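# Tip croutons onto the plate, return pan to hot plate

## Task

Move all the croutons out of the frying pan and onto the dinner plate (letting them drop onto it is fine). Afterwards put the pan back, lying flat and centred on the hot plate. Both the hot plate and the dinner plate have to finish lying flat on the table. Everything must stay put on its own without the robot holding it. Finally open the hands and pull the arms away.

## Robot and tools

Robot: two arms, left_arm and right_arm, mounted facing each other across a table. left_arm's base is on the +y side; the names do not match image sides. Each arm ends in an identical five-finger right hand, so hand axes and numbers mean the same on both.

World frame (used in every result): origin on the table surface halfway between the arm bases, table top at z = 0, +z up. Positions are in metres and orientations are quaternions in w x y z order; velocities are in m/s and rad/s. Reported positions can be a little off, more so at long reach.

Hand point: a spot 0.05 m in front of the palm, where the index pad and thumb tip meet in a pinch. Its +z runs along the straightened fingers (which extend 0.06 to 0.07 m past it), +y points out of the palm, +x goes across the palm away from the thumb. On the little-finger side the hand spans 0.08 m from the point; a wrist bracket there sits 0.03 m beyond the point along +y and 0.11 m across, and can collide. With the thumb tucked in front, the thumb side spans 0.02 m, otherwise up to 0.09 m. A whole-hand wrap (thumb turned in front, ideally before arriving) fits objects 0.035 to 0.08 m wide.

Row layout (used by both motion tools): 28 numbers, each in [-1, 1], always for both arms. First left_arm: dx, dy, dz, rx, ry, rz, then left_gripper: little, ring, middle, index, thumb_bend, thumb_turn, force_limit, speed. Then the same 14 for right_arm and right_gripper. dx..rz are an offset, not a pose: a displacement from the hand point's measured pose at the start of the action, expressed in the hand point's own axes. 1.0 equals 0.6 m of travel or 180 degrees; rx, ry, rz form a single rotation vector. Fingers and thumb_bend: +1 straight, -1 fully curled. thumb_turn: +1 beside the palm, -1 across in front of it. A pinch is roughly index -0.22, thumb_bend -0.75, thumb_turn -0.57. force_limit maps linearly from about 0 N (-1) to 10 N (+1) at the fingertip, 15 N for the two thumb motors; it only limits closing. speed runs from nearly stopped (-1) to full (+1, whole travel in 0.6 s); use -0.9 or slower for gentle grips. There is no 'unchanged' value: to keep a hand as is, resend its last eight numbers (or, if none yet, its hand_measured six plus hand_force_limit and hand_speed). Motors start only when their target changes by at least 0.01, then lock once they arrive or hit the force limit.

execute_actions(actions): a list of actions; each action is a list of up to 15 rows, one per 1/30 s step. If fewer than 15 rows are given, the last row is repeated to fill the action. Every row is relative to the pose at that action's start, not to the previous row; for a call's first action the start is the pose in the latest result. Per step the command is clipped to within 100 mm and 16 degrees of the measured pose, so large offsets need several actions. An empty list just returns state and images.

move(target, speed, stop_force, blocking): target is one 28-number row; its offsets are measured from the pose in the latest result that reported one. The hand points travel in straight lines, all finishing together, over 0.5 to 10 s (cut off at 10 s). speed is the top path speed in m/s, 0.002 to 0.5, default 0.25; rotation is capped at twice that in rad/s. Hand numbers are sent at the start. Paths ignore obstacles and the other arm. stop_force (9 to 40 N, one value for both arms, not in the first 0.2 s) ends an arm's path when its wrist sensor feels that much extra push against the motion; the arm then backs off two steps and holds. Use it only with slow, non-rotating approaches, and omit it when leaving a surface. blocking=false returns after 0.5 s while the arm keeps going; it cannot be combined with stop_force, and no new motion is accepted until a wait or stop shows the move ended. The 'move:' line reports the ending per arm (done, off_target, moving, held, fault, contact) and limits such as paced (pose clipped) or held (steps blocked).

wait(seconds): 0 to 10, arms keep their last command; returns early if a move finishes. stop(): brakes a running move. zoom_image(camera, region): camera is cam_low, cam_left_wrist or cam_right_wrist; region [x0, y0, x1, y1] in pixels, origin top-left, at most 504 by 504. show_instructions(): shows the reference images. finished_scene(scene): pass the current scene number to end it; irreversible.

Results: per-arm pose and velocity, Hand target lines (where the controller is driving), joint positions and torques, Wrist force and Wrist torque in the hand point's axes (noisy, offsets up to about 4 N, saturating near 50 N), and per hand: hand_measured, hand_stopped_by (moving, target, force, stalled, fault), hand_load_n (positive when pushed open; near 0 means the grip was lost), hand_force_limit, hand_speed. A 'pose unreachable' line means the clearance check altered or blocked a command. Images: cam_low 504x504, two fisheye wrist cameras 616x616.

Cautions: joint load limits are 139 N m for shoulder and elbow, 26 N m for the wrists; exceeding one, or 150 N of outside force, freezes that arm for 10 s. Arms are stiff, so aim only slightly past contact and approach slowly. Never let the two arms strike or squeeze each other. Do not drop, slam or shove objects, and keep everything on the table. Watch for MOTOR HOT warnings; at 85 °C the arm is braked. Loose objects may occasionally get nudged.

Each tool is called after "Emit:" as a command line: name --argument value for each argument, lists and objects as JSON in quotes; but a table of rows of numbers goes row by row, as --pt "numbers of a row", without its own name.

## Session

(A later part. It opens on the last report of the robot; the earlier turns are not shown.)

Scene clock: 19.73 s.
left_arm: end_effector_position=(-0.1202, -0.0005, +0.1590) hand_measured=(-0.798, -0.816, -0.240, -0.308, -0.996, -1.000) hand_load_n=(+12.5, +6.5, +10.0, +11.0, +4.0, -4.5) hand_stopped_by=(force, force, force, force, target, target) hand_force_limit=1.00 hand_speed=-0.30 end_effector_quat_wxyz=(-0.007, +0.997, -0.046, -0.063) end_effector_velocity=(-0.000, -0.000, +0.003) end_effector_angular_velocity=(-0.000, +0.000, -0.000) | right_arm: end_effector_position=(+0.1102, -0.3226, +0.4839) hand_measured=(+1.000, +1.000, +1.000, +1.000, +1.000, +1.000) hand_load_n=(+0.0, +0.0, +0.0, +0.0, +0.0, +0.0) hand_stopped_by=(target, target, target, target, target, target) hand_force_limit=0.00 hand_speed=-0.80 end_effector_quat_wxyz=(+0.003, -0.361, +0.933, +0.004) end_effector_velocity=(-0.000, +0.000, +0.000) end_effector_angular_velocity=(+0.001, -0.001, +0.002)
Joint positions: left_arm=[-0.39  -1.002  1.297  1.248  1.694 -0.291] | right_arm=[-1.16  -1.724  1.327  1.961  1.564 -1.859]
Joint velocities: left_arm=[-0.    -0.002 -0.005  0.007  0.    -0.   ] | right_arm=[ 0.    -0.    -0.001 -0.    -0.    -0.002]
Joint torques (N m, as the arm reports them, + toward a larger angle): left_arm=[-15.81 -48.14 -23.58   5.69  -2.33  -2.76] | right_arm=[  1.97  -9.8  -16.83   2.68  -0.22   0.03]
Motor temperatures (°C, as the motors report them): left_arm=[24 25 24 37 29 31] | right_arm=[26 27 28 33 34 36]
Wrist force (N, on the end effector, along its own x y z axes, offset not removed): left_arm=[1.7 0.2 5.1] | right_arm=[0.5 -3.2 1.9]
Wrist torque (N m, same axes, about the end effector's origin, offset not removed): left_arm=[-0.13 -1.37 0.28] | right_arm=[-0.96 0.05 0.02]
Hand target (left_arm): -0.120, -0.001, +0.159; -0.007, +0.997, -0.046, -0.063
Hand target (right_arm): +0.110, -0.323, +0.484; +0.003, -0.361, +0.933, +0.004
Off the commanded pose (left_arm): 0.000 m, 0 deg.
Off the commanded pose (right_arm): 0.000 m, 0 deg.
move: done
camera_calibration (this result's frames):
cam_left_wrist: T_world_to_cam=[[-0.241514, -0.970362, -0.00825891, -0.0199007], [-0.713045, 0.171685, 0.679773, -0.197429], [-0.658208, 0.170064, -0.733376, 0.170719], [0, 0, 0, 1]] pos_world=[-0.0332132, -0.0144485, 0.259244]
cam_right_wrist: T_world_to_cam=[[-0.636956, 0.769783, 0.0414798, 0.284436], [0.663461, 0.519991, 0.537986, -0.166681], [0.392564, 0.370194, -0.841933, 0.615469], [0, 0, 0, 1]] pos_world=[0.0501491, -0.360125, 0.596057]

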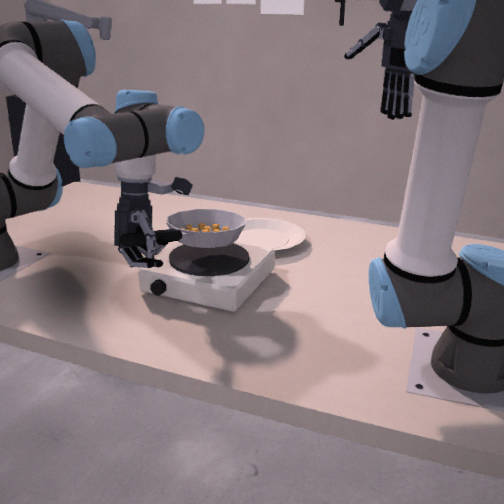

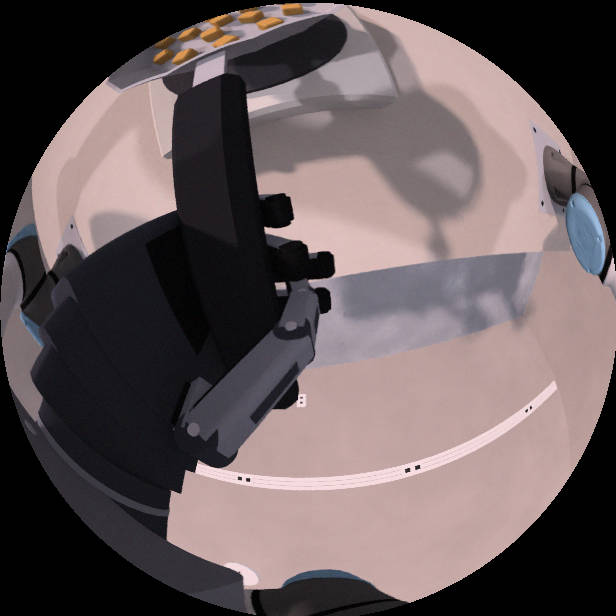

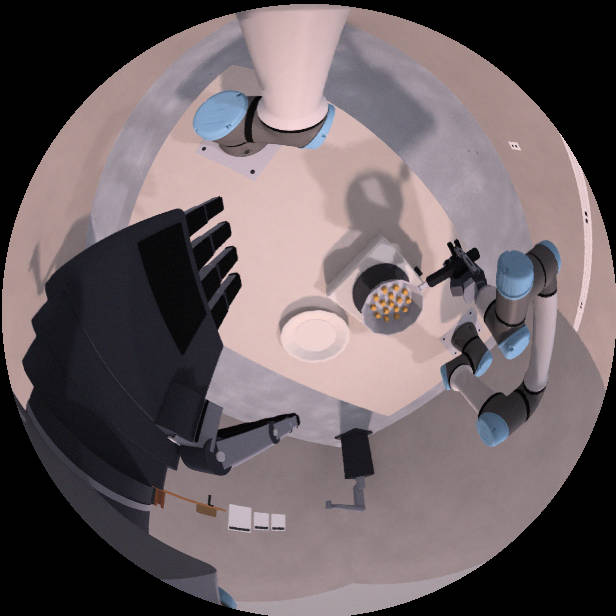

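Emit:
move --target '[0.45,0.1,-0.118,-0.22,0,0,-1,-1,-1,-1,-1,-1,1,-0.3,0,0,0,0,0,0,1,1,1,1,1,1,0,-0.8]' --speed 0.08

Emit:
move --target '[0,-0.01,0,-0.11,0,0,-1,-1,-1,-1,-1,-1,1,-0.3,0,0,0,0,0,0,1,1,1,1,1,1,0,-0.8]' --speed 0.04

Emit:
zoom_image --camera "cam_low" --region '[130,130,350,300]'

Scene clock: 26.00 s.
left_arm: end_effector_position=(+0.1488, -0.0864, +0.1948) hand_measured=(-0.798, -0.828, -0.240, -0.308, -0.996, -1.000) hand_load_n=(+11.5, +11.0, +10.0, +11.0, +4.0, -4.5) hand_stopped_by=(force, force, force, force, target, target) hand_force_limit=1.00 hand_speed=-0.30 end_effector_quat_wxyz=(+0.331, +0.941, -0.022, -0.075) end_effector_velocity=(+0.003, -0.001, +0.000) end_effector_angular_velocity=(-0.007, +0.001, +0.001) | right_arm: end_effector_position=(+0.1102, -0.3226, +0.4839) hand_measured=(+1.000, +1.000, +1.000, +1.000, +1.000, +1.000) hand_load_n=(+0.0, +0.0, +0.0, +0.0, +0.0, +0.0) hand_stopped_by=(target, target, target, target, target, target) hand_force_limit=0.00 hand_speed=-0.80 end_effector_quat_wxyz=(+0.003, -0.361, +0.933, +0.004) end_effector_velocity=(+0.000, -0.000, +0.000) end_effector_angular_velocity=(-0.000, -0.001, +0.001)
Joint positions: left_arm=[ 0.148 -1.096  1.445  0.571  1.825  0.117] | right_arm=[-1.16  -1.724  1.327  1.961  1.564 -1.859]
Joint velocities: left_arm=[ 0.005  0.002 -0.002 -0.007  0.004  0.002] | right_arm=[-0.    -0.    -0.    -0.     0.001 -0.001]
Joint torques (N m, as the arm reports them, + toward a larger angle): left_arm=[ 13.18 -30.78 -24.92  -2.07   2.32   3.47] | right_arm=[  1.78 -10.25 -17.01   2.5   -0.25  -0.07]
Motor temperatures (°C, as the motors report them): left_arm=[24 25 24 37 29 31] | right_arm=[26 27 28 33 34 36]
Wrist force (N, on the end effector, along its own x y z axes, offset not removed): left_arm=[-1.0 -3.3 3.0] | right_arm=[1.0 -2.9 0.7]
Wrist torque (N m, same axes, about the end effector's origin, offset not removed): left_arm=[-0.17 -0.53 -0.82] | right_arm=[-0.54 0.07 0.11]
Hand target (left_arm): +0.149, -0.087, +0.195; +0.331, +0.940, -0.022, -0.076
Hand target (right_arm): +0.110, -0.323, +0.484; +0.003, -0.361, +0.933, +0.004
Off the commanded pose (left_arm): 0.001 m, 0 deg.
Off the commanded pose (right_arm): 0.000 m, 0 deg.
move: done
camera_calibration (this result's frames):
cam_left_wrist: T_world_to_cam=[[-0.142524, -0.769309, 0.622777, -0.158281], [-0.705164, 0.520453, 0.48153, 0.052382], [-0.694572, -0.37053, -0.616666, 0.324622], [0, 0, 0, 1]] pos_world=[0.239852, -0.0287471, 0.273533]
cam_right_wrist: T_world_to_cam=[[-0.636956, 0.769783, 0.0414797, 0.284436], [0.663461, 0.519991, 0.537986, -0.166681], [0.392564, 0.370194, -0.841933, 0.615469], [0, 0, 0, 1]] pos_world=[0.050149, -0.360125, 0.596057]

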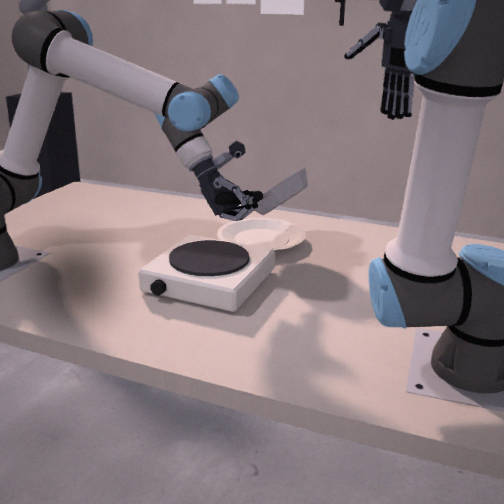

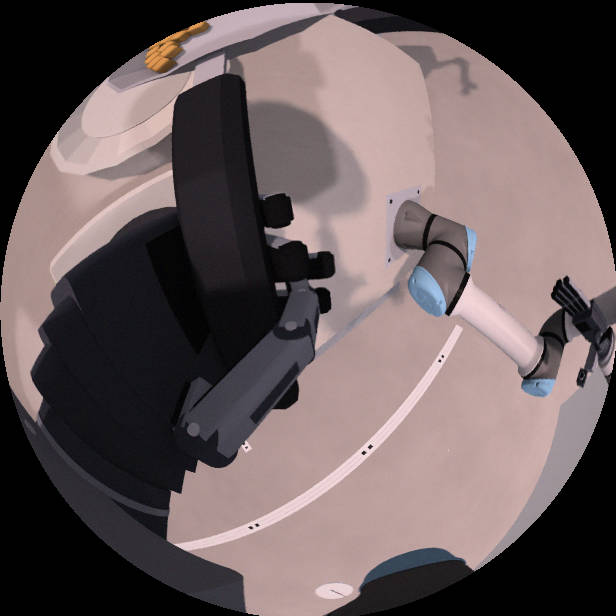

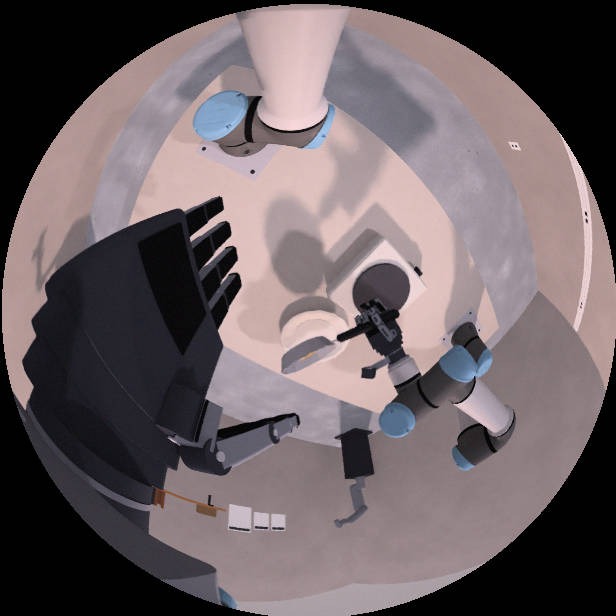

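Scene clock: 30.60 s.
left_arm: end_effector_position=(+0.1487, -0.0818, +0.1909) hand_measured=(-0.798, -0.828, -0.240, -0.308, -0.996, -1.000) hand_load_n=(+11.5, +11.0, +10.0, +11.0, +4.0, -4.5) hand_stopped_by=(force, force, force, force, target, target) hand_force_limit=1.00 hand_speed=-0.30 end_effector_quat_wxyz=(+0.486, +0.870, -0.009, -0.078) end_effector_velocity=(-0.000, +0.000, -0.001) end_effector_angular_velocity=(-0.018, +0.002, +0.002) | right_arm: end_effector_position=(+0.1102, -0.3226, +0.4839) hand_measured=(+1.000, +1.000, +1.000, +1.000, +1.000, +1.000) hand_load_n=(+0.0, +0.0, +0.0, +0.0, +0.0, +0.0) hand_stopped_by=(target, target, target, target, target, target) hand_force_limit=0.00 hand_speed=-0.80 end_effector_quat_wxyz=(+0.003, -0.361, +0.933, +0.004) end_effector_velocity=(-0.000, +0.000, +0.000) end_effector_angular_velocity=(+0.001, +0.001, +0.001)
Joint positions: left_arm=[ 0.151 -1.189  1.747  0.007  1.852  0.025] | right_arm=[-1.16  -1.724  1.327  1.961  1.564 -1.859]
Joint velocities: left_arm=[-0.001 -0.002  0.015 -0.031  0.    -0.006] | right_arm=[-0.     0.     0.     0.    -0.001 -0.001]
Joint torques (N m, as the arm reports them, + toward a larger angle): left_arm=[-16.69 -41.37 -12.88  -3.28   2.07  -1.62] | right_arm=[  1.84 -10.16 -16.69   2.47  -0.07  -0.03]
Motor temperatures (°C, as the motors report them): left_arm=[24 25 24 37 29 31] | right_arm=[26 27 28 33 34 36]
Wrist force (N, on the end effector, along its own x y z axes, offset not removed): left_arm=[0.6 -3.7 2.1] | right_arm=[-0.1 -3.6 -2.8]
Wrist torque (N m, same axes, about the end effector's origin, offset not removed): left_arm=[-0.01 -0.45 -0.99] | right_arm=[-0.57 0.18 -0.03]
Hand target (left_arm): +0.149, -0.082, +0.191; +0.487, +0.870, -0.009, -0.078
Hand target (right_arm): +0.110, -0.323, +0.484; +0.003, -0.361, +0.933, +0.004
Off the commanded pose (left_arm): 0.000 m, 0 deg.
Off the commanded pose (right_arm): 0.000 m, 0 deg.
move: done
camera_calibration (this result's frames):
cam_left_wrist: T_world_to_cam=[[-0.0909814, -0.522745, 0.84762, -0.182737], [-0.717393, 0.624744, 0.308289, 0.0952495], [-0.690702, -0.580029, -0.431854, 0.270917], [0, 0, 0, 1]] pos_world=[0.238829, 0.0021084, 0.242523]
cam_right_wrist: T_world_to_cam=[[-0.636956, 0.769783, 0.0414798, 0.284436], [0.663461, 0.519991, 0.537986, -0.166681], [0.392564, 0.370194, -0.841932, 0.615469], [0, 0, 0, 1]] pos_world=[0.0501491, -0.360125, 0.596057]

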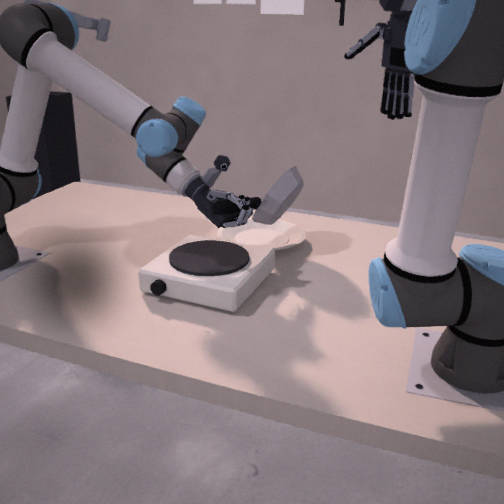

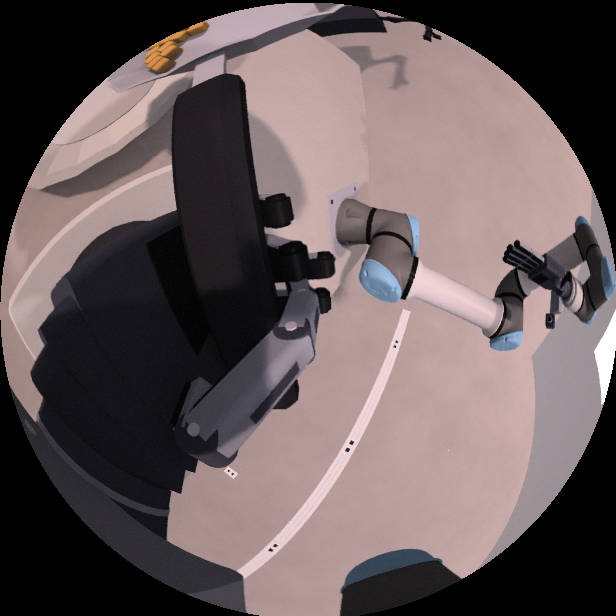

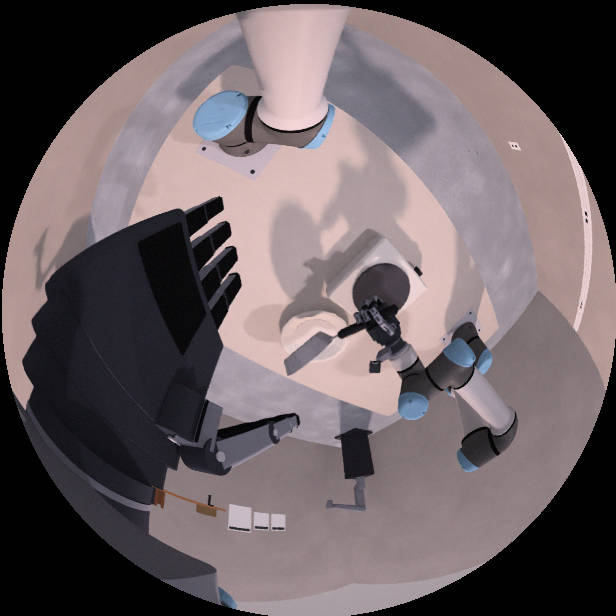

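Region (130, 130, 350, 300) of cam_low's 504x504 image, scaled by 2.291, with more detail than that image has; it fills the top 389 rows of this view, and the rest is white.

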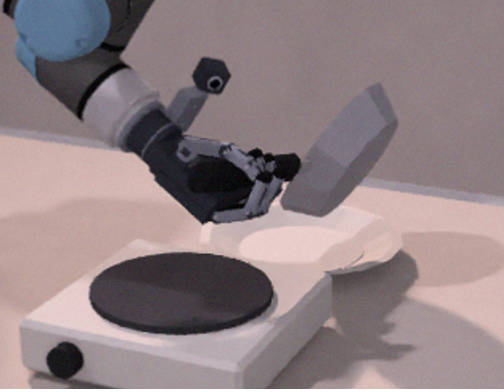

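Emit:
move --target '[0,-0.015,-0.05,-0.16,0,0,-1,-1,-1,-1,-1,-1,1,-0.3,0,0,0,0,0,0,1,1,1,1,1,1,0,-0.8]' --speed 0.03

Emit:
move --target '[0,0.03,0,0.27,0,0,-1,-1,-1,-1,-1,-1,1,-0.3,0,0,0,0,0,0,1,1,1,1,1,1,0,-0.8]' --speed 0.2

Scene clock: 40.03 s.
left_arm: end_effector_position=(+0.1526, -0.0519, +0.1985) hand_measured=(-0.798, -0.828, -0.240, -0.308, -0.996, -1.000) hand_load_n=(+10.5, +10.5, +10.0, +11.0, +4.0, -4.5) hand_stopped_by=(force, force, force, force, target, target) hand_force_limit=1.00 hand_speed=-0.30 end_effector_quat_wxyz=(+0.687, +0.723, +0.010, -0.078) end_effector_velocity=(+0.000, +0.001, +0.000) end_effector_angular_velocity=(-0.017, +0.002, +0.003) | right_arm: end_effector_position=(+0.1102, -0.3226, +0.4839) hand_measured=(+1.000, +1.000, +1.000, +1.000, +1.000, +1.000) hand_load_n=(+0.0, +0.0, +0.0, +0.0, +0.0, +0.0) hand_stopped_by=(target, target, target, target, target, target) hand_force_limit=0.00 hand_speed=-0.80 end_effector_quat_wxyz=(+0.003, -0.361, +0.933, +0.004) end_effector_velocity=(+0.000, +0.000, +0.000) end_effector_angular_velocity=(+0.000, -0.001, -0.001)
Joint positions: left_arm=[ 0.138 -1.184  2.096 -0.866  1.817 -0.116] | right_arm=[-1.16  -1.724  1.327  1.961  1.564 -1.859]
Joint velocities: left_arm=[-0.001  0.005  0.009 -0.032 -0.003 -0.005] | right_arm=[ 0.    -0.    -0.001  0.    -0.     0.001]
Joint torques (N m, as the arm reports them, + toward a larger angle): left_arm=[-16.96 -24.16  -9.33  -5.96  -2.67  -1.66] | right_arm=[  1.19  -9.99 -18.11   2.44  -0.24  -0.24]
Motor temperatures (°C, as the motors report them): left_arm=[24 25 24 37 29 31] | right_arm=[26 27 28 33 34 36]
Wrist force (N, on the end effector, along its own x y z axes, offset not removed): left_arm=[1.5 -5.4 0.0] | right_arm=[2.0 -3.7 -3.0]
Wrist torque (N m, same axes, about the end effector's origin, offset not removed): left_arm=[-0.07 -0.02 -1.13] | right_arm=[-0.44 -0.07 -0.01]
Hand target (left_arm): +0.153, -0.052, +0.199; +0.687, +0.722, +0.010, -0.078
Hand target (right_arm): +0.110, -0.323, +0.484; +0.003, -0.361, +0.933, +0.004
Off the commanded pose (left_arm): 0.000 m, 0 deg.
Off the commanded pose (right_arm): 0.000 m, 0 deg.
move: done
camera_calibration (this result's frames):
cam_left_wrist: T_world_to_cam=[[-0.0288206, -0.0609784, 0.997723, -0.188546], [-0.75089, 0.660164, 0.0186571, 0.141471], [-0.659798, -0.748642, -0.0648144, 0.207795], [0, 0, 0, 1]] pos_world=[0.237898, 0.0506735, 0.198945]
cam_right_wrist: T_world_to_cam=[[-0.636956, 0.769783, 0.0414798, 0.284436], [0.663461, 0.519991, 0.537986, -0.166681], [0.392563, 0.370194, -0.841933, 0.615469], [0, 0, 0, 1]] pos_world=[0.0501491, -0.360125, 0.596057]

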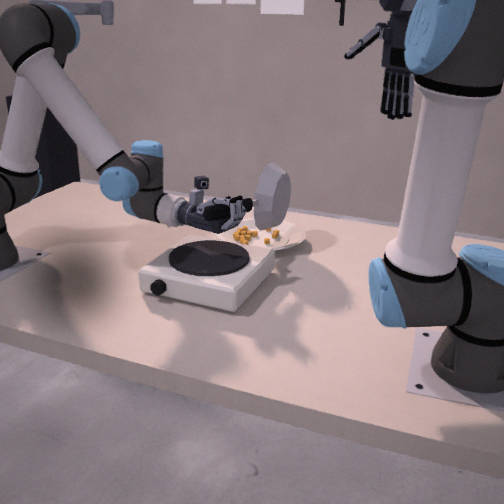

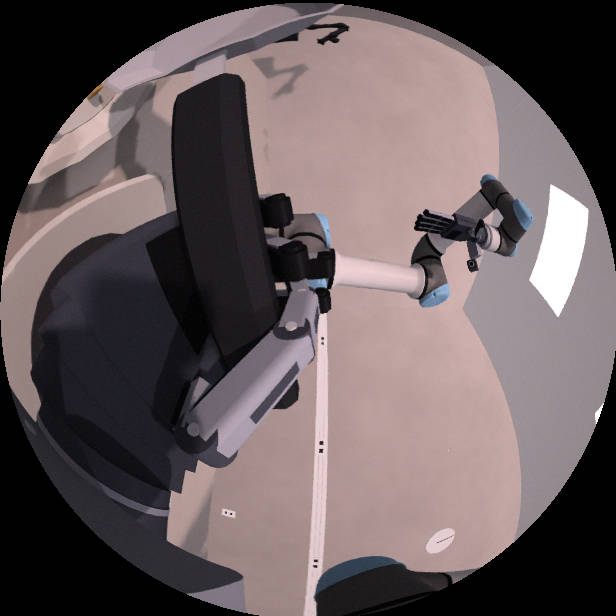

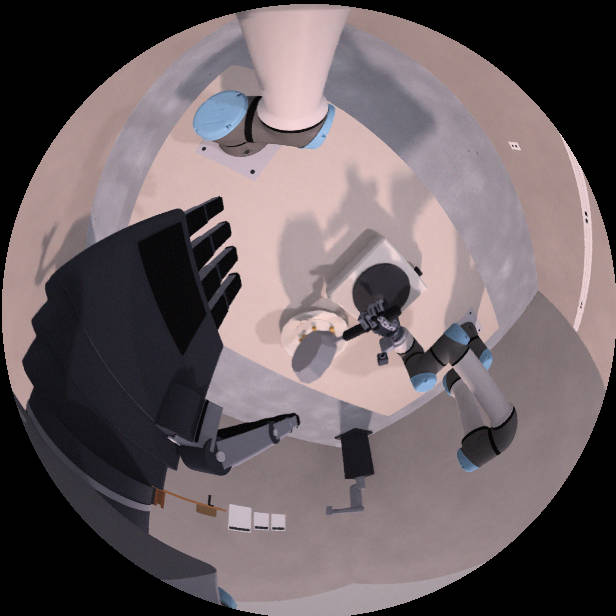

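Scene clock: 42.73 s.
left_arm: end_effector_position=(+0.1547, -0.0527, +0.2167) hand_measured=(-0.798, -0.828, -0.240, -0.308, -0.996, -1.000) hand_load_n=(+11.0, +10.5, +10.0, +11.0, +4.0, -4.5) hand_stopped_by=(force, force, force, force, target, target) hand_force_limit=1.00 hand_speed=-0.30 end_effector_quat_wxyz=(+0.329, +0.941, -0.022, -0.075) end_effector_velocity=(-0.000, -0.000, -0.000) end_effector_angular_velocity=(+0.017, -0.001, -0.004) | right_arm: end_effector_position=(+0.1102, -0.3226, +0.4839) hand_measured=(+1.000, +1.000, +1.000, +1.000, +1.000, +1.000) hand_load_n=(+0.0, +0.0, +0.0, +0.0, +0.0, +0.0) hand_stopped_by=(target, target, target, target, target, target) hand_force_limit=0.00 hand_speed=-0.80 end_effector_quat_wxyz=(+0.003, -0.361, +0.933, +0.004) end_effector_velocity=(-0.000, -0.000, +0.000) end_effector_angular_velocity=(-0.001, -0.001, +0.001)
Joint positions: left_arm=[ 0.172 -1.176  1.505  0.599  1.839  0.138] | right_arm=[-1.16  -1.724  1.327  1.961  1.564 -1.859]
Joint velocities: left_arm=[-0.     0.008 -0.016  0.026 -0.001  0.005] | right_arm=[-0.    -0.    -0.     0.     0.001 -0.002]
Joint torques (N m, as the arm reports them, + toward a larger angle): left_arm=[-14.65 -27.11 -24.57   2.35  -2.77   3.68] | right_arm=[  1.54 -10.26 -17.68   2.52  -0.28  -0.15]
Motor temperatures (°C, as the motors report them): left_arm=[24 25 24 37 29 31] | right_arm=[26 27 28 33 34 36]
Wrist force (N, on the end effector, along its own x y z axes, offset not removed): left_arm=[0.6 -2.1 4.7] | right_arm=[-1.8 -2.5 -1.9]
Wrist torque (N m, same axes, about the end effector's origin, offset not removed): left_arm=[0.03 -0.84 -0.73] | right_arm=[-0.29 0.39 -0.14]
Hand target (left_arm): +0.155, -0.053, +0.217; +0.328, +0.941, -0.022, -0.075
Hand target (right_arm): +0.110, -0.323, +0.484; +0.003, -0.361, +0.933, +0.004
Off the commanded pose (left_arm): 0.000 m, 0 deg.
Off the commanded pose (right_arm): 0.000 m, 0 deg.
move: done
camera_calibration (this result's frames):
cam_left_wrist: T_world_to_cam=[[-0.142866, -0.770818, 0.62083, -0.144712], [-0.705149, 0.519433, 0.482654, 0.0281699], [-0.694518, -0.368822, -0.61775, 0.354959], [0, 0, 0, 1]] pos_world=[0.245715, 0.00473766, 0.295521]
cam_right_wrist: T_world_to_cam=[[-0.636956, 0.769783, 0.04148, 0.284436], [0.663461, 0.519991, 0.537986, -0.166681], [0.392563, 0.370194, -0.841933, 0.615469], [0, 0, 0, 1]] pos_world=[0.0501491, -0.360125, 0.596057]

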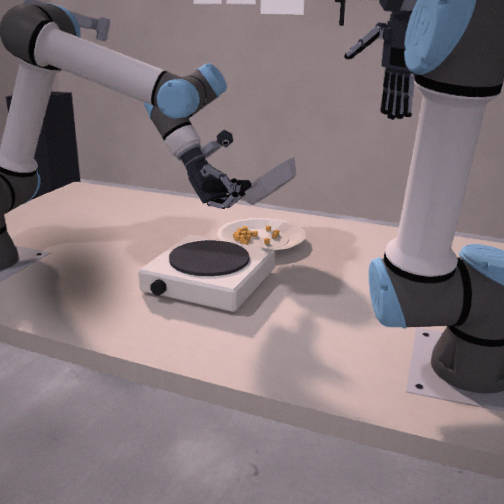

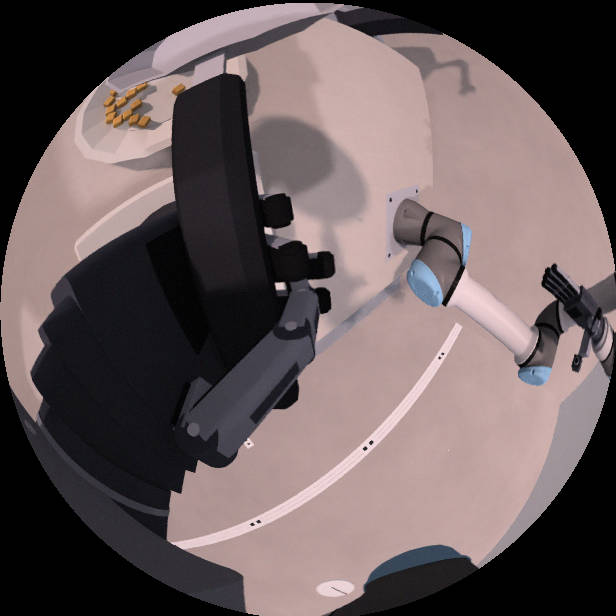

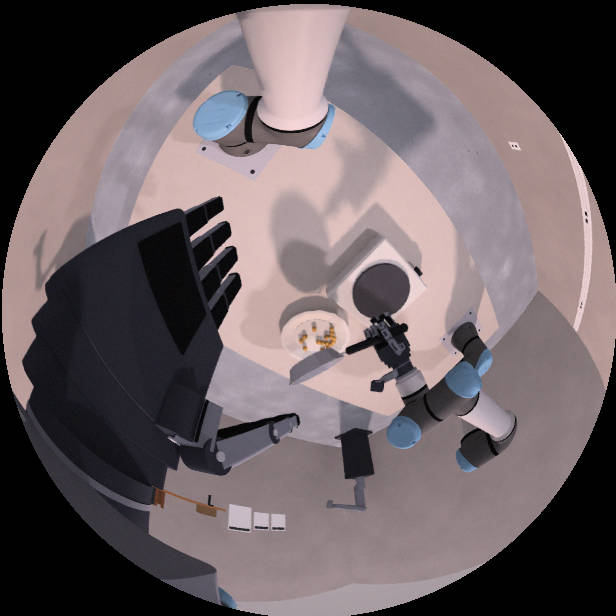

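Emit:
move --target '[-0.443,-0.137,0.107,0.218,0,0,-1,-1,-1,-1,-1,-1,1,-0.3,0,0,0,0,0,0,1,1,1,1,1,1,0,-0.8]' --speed 0.12

Emit:
move --target '[0.008,0,0.065,0,0.022,0,-1,-1,-1,-1,-1,-1,1,-0.3,0,0,0,0,0,0,1,1,1,1,1,1,0,-0.8]' --speed 0.02

Emit:
zoom_image --camera "cam_low" --region '[60,170,280,340]'

Scene clock: 47.80 s.
left_arm: end_effector_position=(-0.1176, -0.0036, +0.1494) hand_measured=(-0.798, -0.828, -0.240, -0.308, -0.996, -1.000) hand_load_n=(+11.0, +11.0, +10.0, +11.0, +4.0, -4.5) hand_stopped_by=(force, force, force, force, target, target) hand_force_limit=1.00 hand_speed=-0.30 end_effector_quat_wxyz=(-0.005, +0.997, -0.046, -0.063) end_effector_velocity=(-0.002, +0.000, -0.001) end_effector_angular_velocity=(+0.006, -0.001, -0.000) | right_arm: end_effector_position=(+0.1102, -0.3226, +0.4839) hand_measured=(+1.000, +1.000, +1.000, +1.000, +1.000, +1.000) hand_load_n=(+0.0, +0.0, +0.0, +0.0, +0.0, +0.0) hand_stopped_by=(target, target, target, target, target, target) hand_force_limit=0.00 hand_speed=-0.80 end_effector_quat_wxyz=(+0.003, -0.361, +0.933, +0.004) end_effector_velocity=(-0.000, -0.000, -0.000) end_effector_angular_velocity=(-0.000, -0.000, +0.001)
Joint positions: left_arm=[-0.383 -0.991  1.304  1.227  1.693 -0.285] | right_arm=[-1.16  -1.724  1.327  1.961  1.564 -1.859]
Joint velocities: left_arm=[-0.004  0.005 -0.006  0.007  0.001 -0.003] | right_arm=[-0.    -0.     0.    -0.     0.    -0.001]
Joint torques (N m, as the arm reports them, + toward a larger angle): left_arm=[-15.29 -31.94 -24.12   5.97   1.75  -2.95] | right_arm=[  1.27 -10.41 -17.7    2.64  -0.16  -0.23]
Motor temperatures (°C, as the motors report them): left_arm=[24 25 24 37 29 31] | right_arm=[26 27 28 33 34 36]
Wrist force (N, on the end effector, along its own x y z axes, offset not removed): left_arm=[1.7 1.9 5.6] | right_arm=[0.2 -3.0 -1.0]
Wrist torque (N m, same axes, about the end effector's origin, offset not removed): left_arm=[0.05 -1.27 0.25] | right_arm=[-0.33 0.30 -0.13]
Hand target (left_arm): -0.118, -0.004, +0.149; -0.006, +0.997, -0.046, -0.063
Hand target (right_arm): +0.110, -0.323, +0.484; +0.003, -0.361, +0.933, +0.004
Off the commanded pose (left_arm): 0.001 m, 0 deg.
Off the commanded pose (right_arm): 0.000 m, 0 deg.
move: done
camera_calibration (this result's frames):
cam_left_wrist: T_world_to_cam=[[-0.240976, -0.97052, -0.00466, -0.022846], [-0.71299, 0.173771, 0.6793, -0.188351], [-0.658465, 0.167018, -0.733845, 0.165964], [0, 0, 0, 1]] pos_world=[-0.0305165, -0.0171615, 0.249632]
cam_right_wrist: T_world_to_cam=[[-0.636956, 0.769783, 0.04148, 0.284436], [0.663461, 0.51999, 0.537986, -0.166681], [0.392564, 0.370194, -0.841932, 0.615469], [0, 0, 0, 1]] pos_world=[0.0501491, -0.360125, 0.596057]

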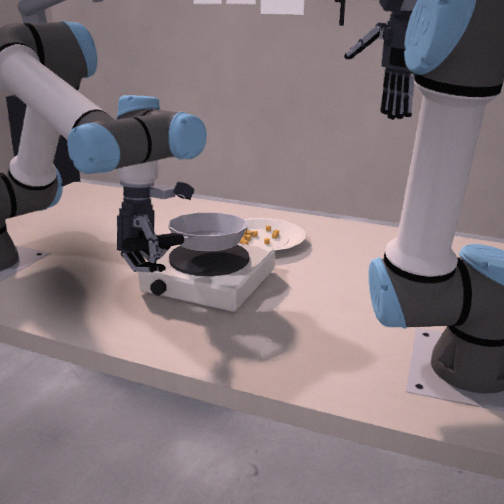

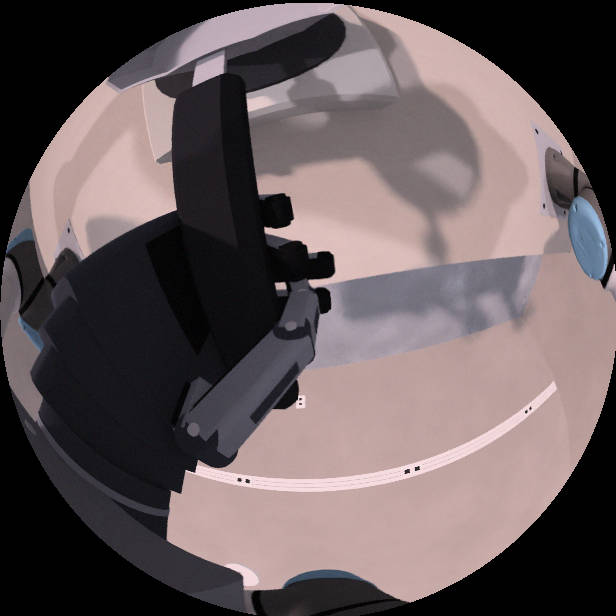

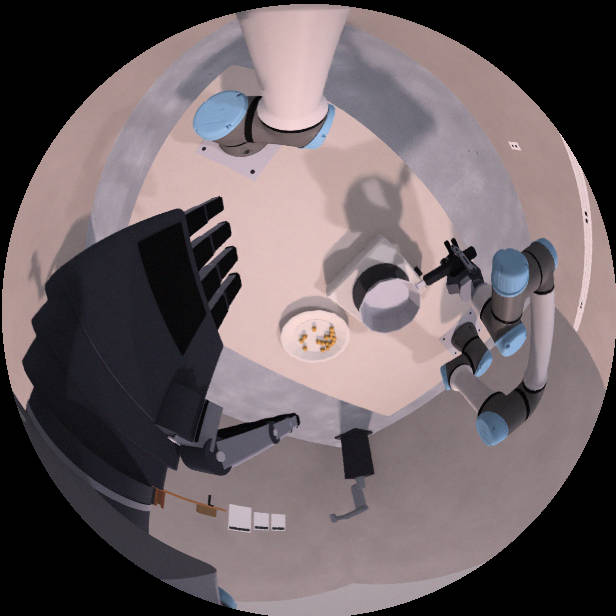

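Scene clock: 50.10 s.
left_arm: end_effector_position=(-0.1176, -0.0035, +0.1104) hand_measured=(-0.798, -0.828, -0.240, -0.308, -0.996, -1.000) hand_load_n=(+11.0, +11.0, +10.0, +11.0, +4.0, -4.5) hand_stopped_by=(force, force, force, force, target, target) hand_force_limit=1.00 hand_speed=-0.30 end_effector_quat_wxyz=(-0.004, +0.999, -0.046, -0.028) end_effector_velocity=(-0.000, +0.000, -0.002) end_effector_angular_velocity=(-0.000, -0.004, +0.001) | right_arm: end_effector_position=(+0.1102, -0.3226, +0.4839) hand_measured=(+1.000, +1.000, +1.000, +1.000, +1.000, +1.000) hand_load_n=(+0.0, +0.0, +0.0, +0.0, +0.0, +0.0) hand_stopped_by=(target, target, target, target, target, target) hand_force_limit=0.00 hand_speed=-0.80 end_effector_quat_wxyz=(+0.003, -0.361, +0.933, +0.004) end_effector_velocity=(-0.000, -0.000, +0.000) end_effector_angular_velocity=(+0.000, -0.000, +0.002)
Joint positions: left_arm=[-0.415 -0.958  1.351  1.165  1.627 -0.315] | right_arm=[-1.16  -1.724  1.327  1.961  1.564 -1.859]
Joint velocities: left_arm=[-0.002  0.002  0.003 -0.004 -0.004 -0.003] | right_arm=[ 0.    -0.    -0.     0.    -0.    -0.002]
Joint torques (N m, as the arm reports them, + toward a larger angle): left_arm=[-16.92 -32.95 -10.49   1.06  -3.56  -3.01] | right_arm=[  1.2  -10.21 -17.34   2.66  -0.21  -0.22]
Motor temperatures (°C, as the motors report them): left_arm=[24 25 24 37 29 31] | right_arm=[26 27 28 33 34 36]
Wrist force (N, on the end effector, along its own x y z axes, offset not removed): left_arm=[-0.2 1.2 5.1] | right_arm=[-1.4 -4.8 -1.1]
Wrist torque (N m, same axes, about the end effector's origin, offset not removed): left_arm=[0.03 -1.12 0.11] | right_arm=[-0.82 0.24 -0.15]
Hand target (left_arm): -0.118, -0.004, +0.110; -0.004, +0.999, -0.046, -0.028
Hand target (right_arm): +0.110, -0.323, +0.484; +0.003, -0.361, +0.933, +0.004
Off the commanded pose (left_arm): 0.000 m, 0 deg.
Off the commanded pose (right_arm): 0.000 m, 0 deg.
move: done
camera_calibration (this result's frames):
cam_left_wrist: T_world_to_cam=[[-0.240631, -0.970502, -0.0149182, -0.0217548], [-0.757583, 0.178187, 0.627947, -0.161528], [-0.606765, 0.162406, -0.778113, 0.148271], [0, 0, 0, 1]] pos_world=[-0.0376399, -0.0164111, 0.216478]
cam_right_wrist: T_world_to_cam=[[-0.636956, 0.769783, 0.0414797, 0.284436], [0.663461, 0.519991, 0.537986, -0.166681], [0.392564, 0.370194, -0.841932, 0.615469], [0, 0, 0, 1]] pos_world=[0.0501491, -0.360125, 0.596057]

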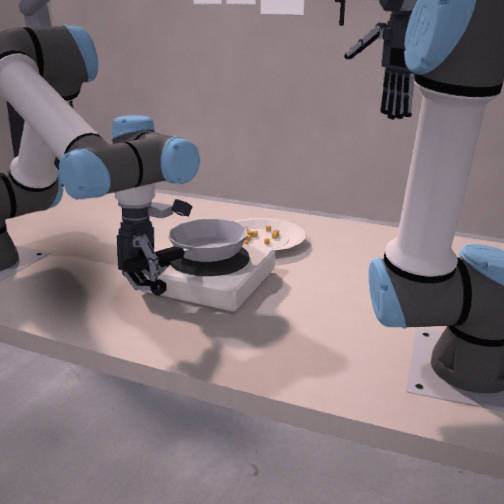

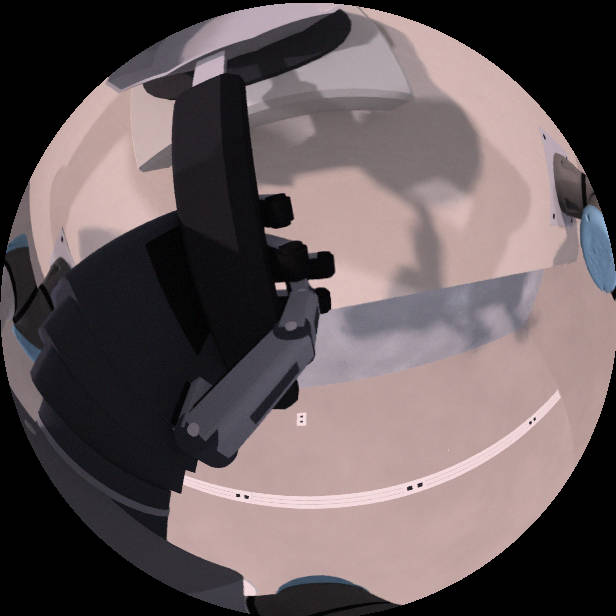

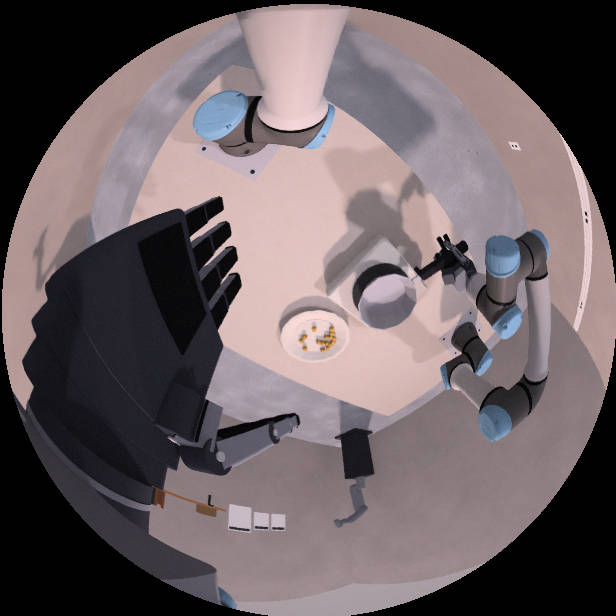

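Region (60, 170, 280, 340) of cam_low's 504x504 image, scaled by 2.291, with more detail than that image has; it fills the top 389 rows of this view, and the rest is white.

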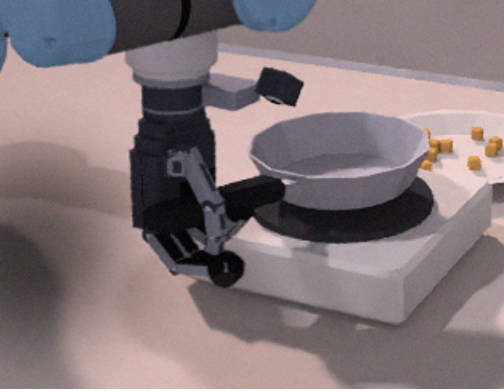

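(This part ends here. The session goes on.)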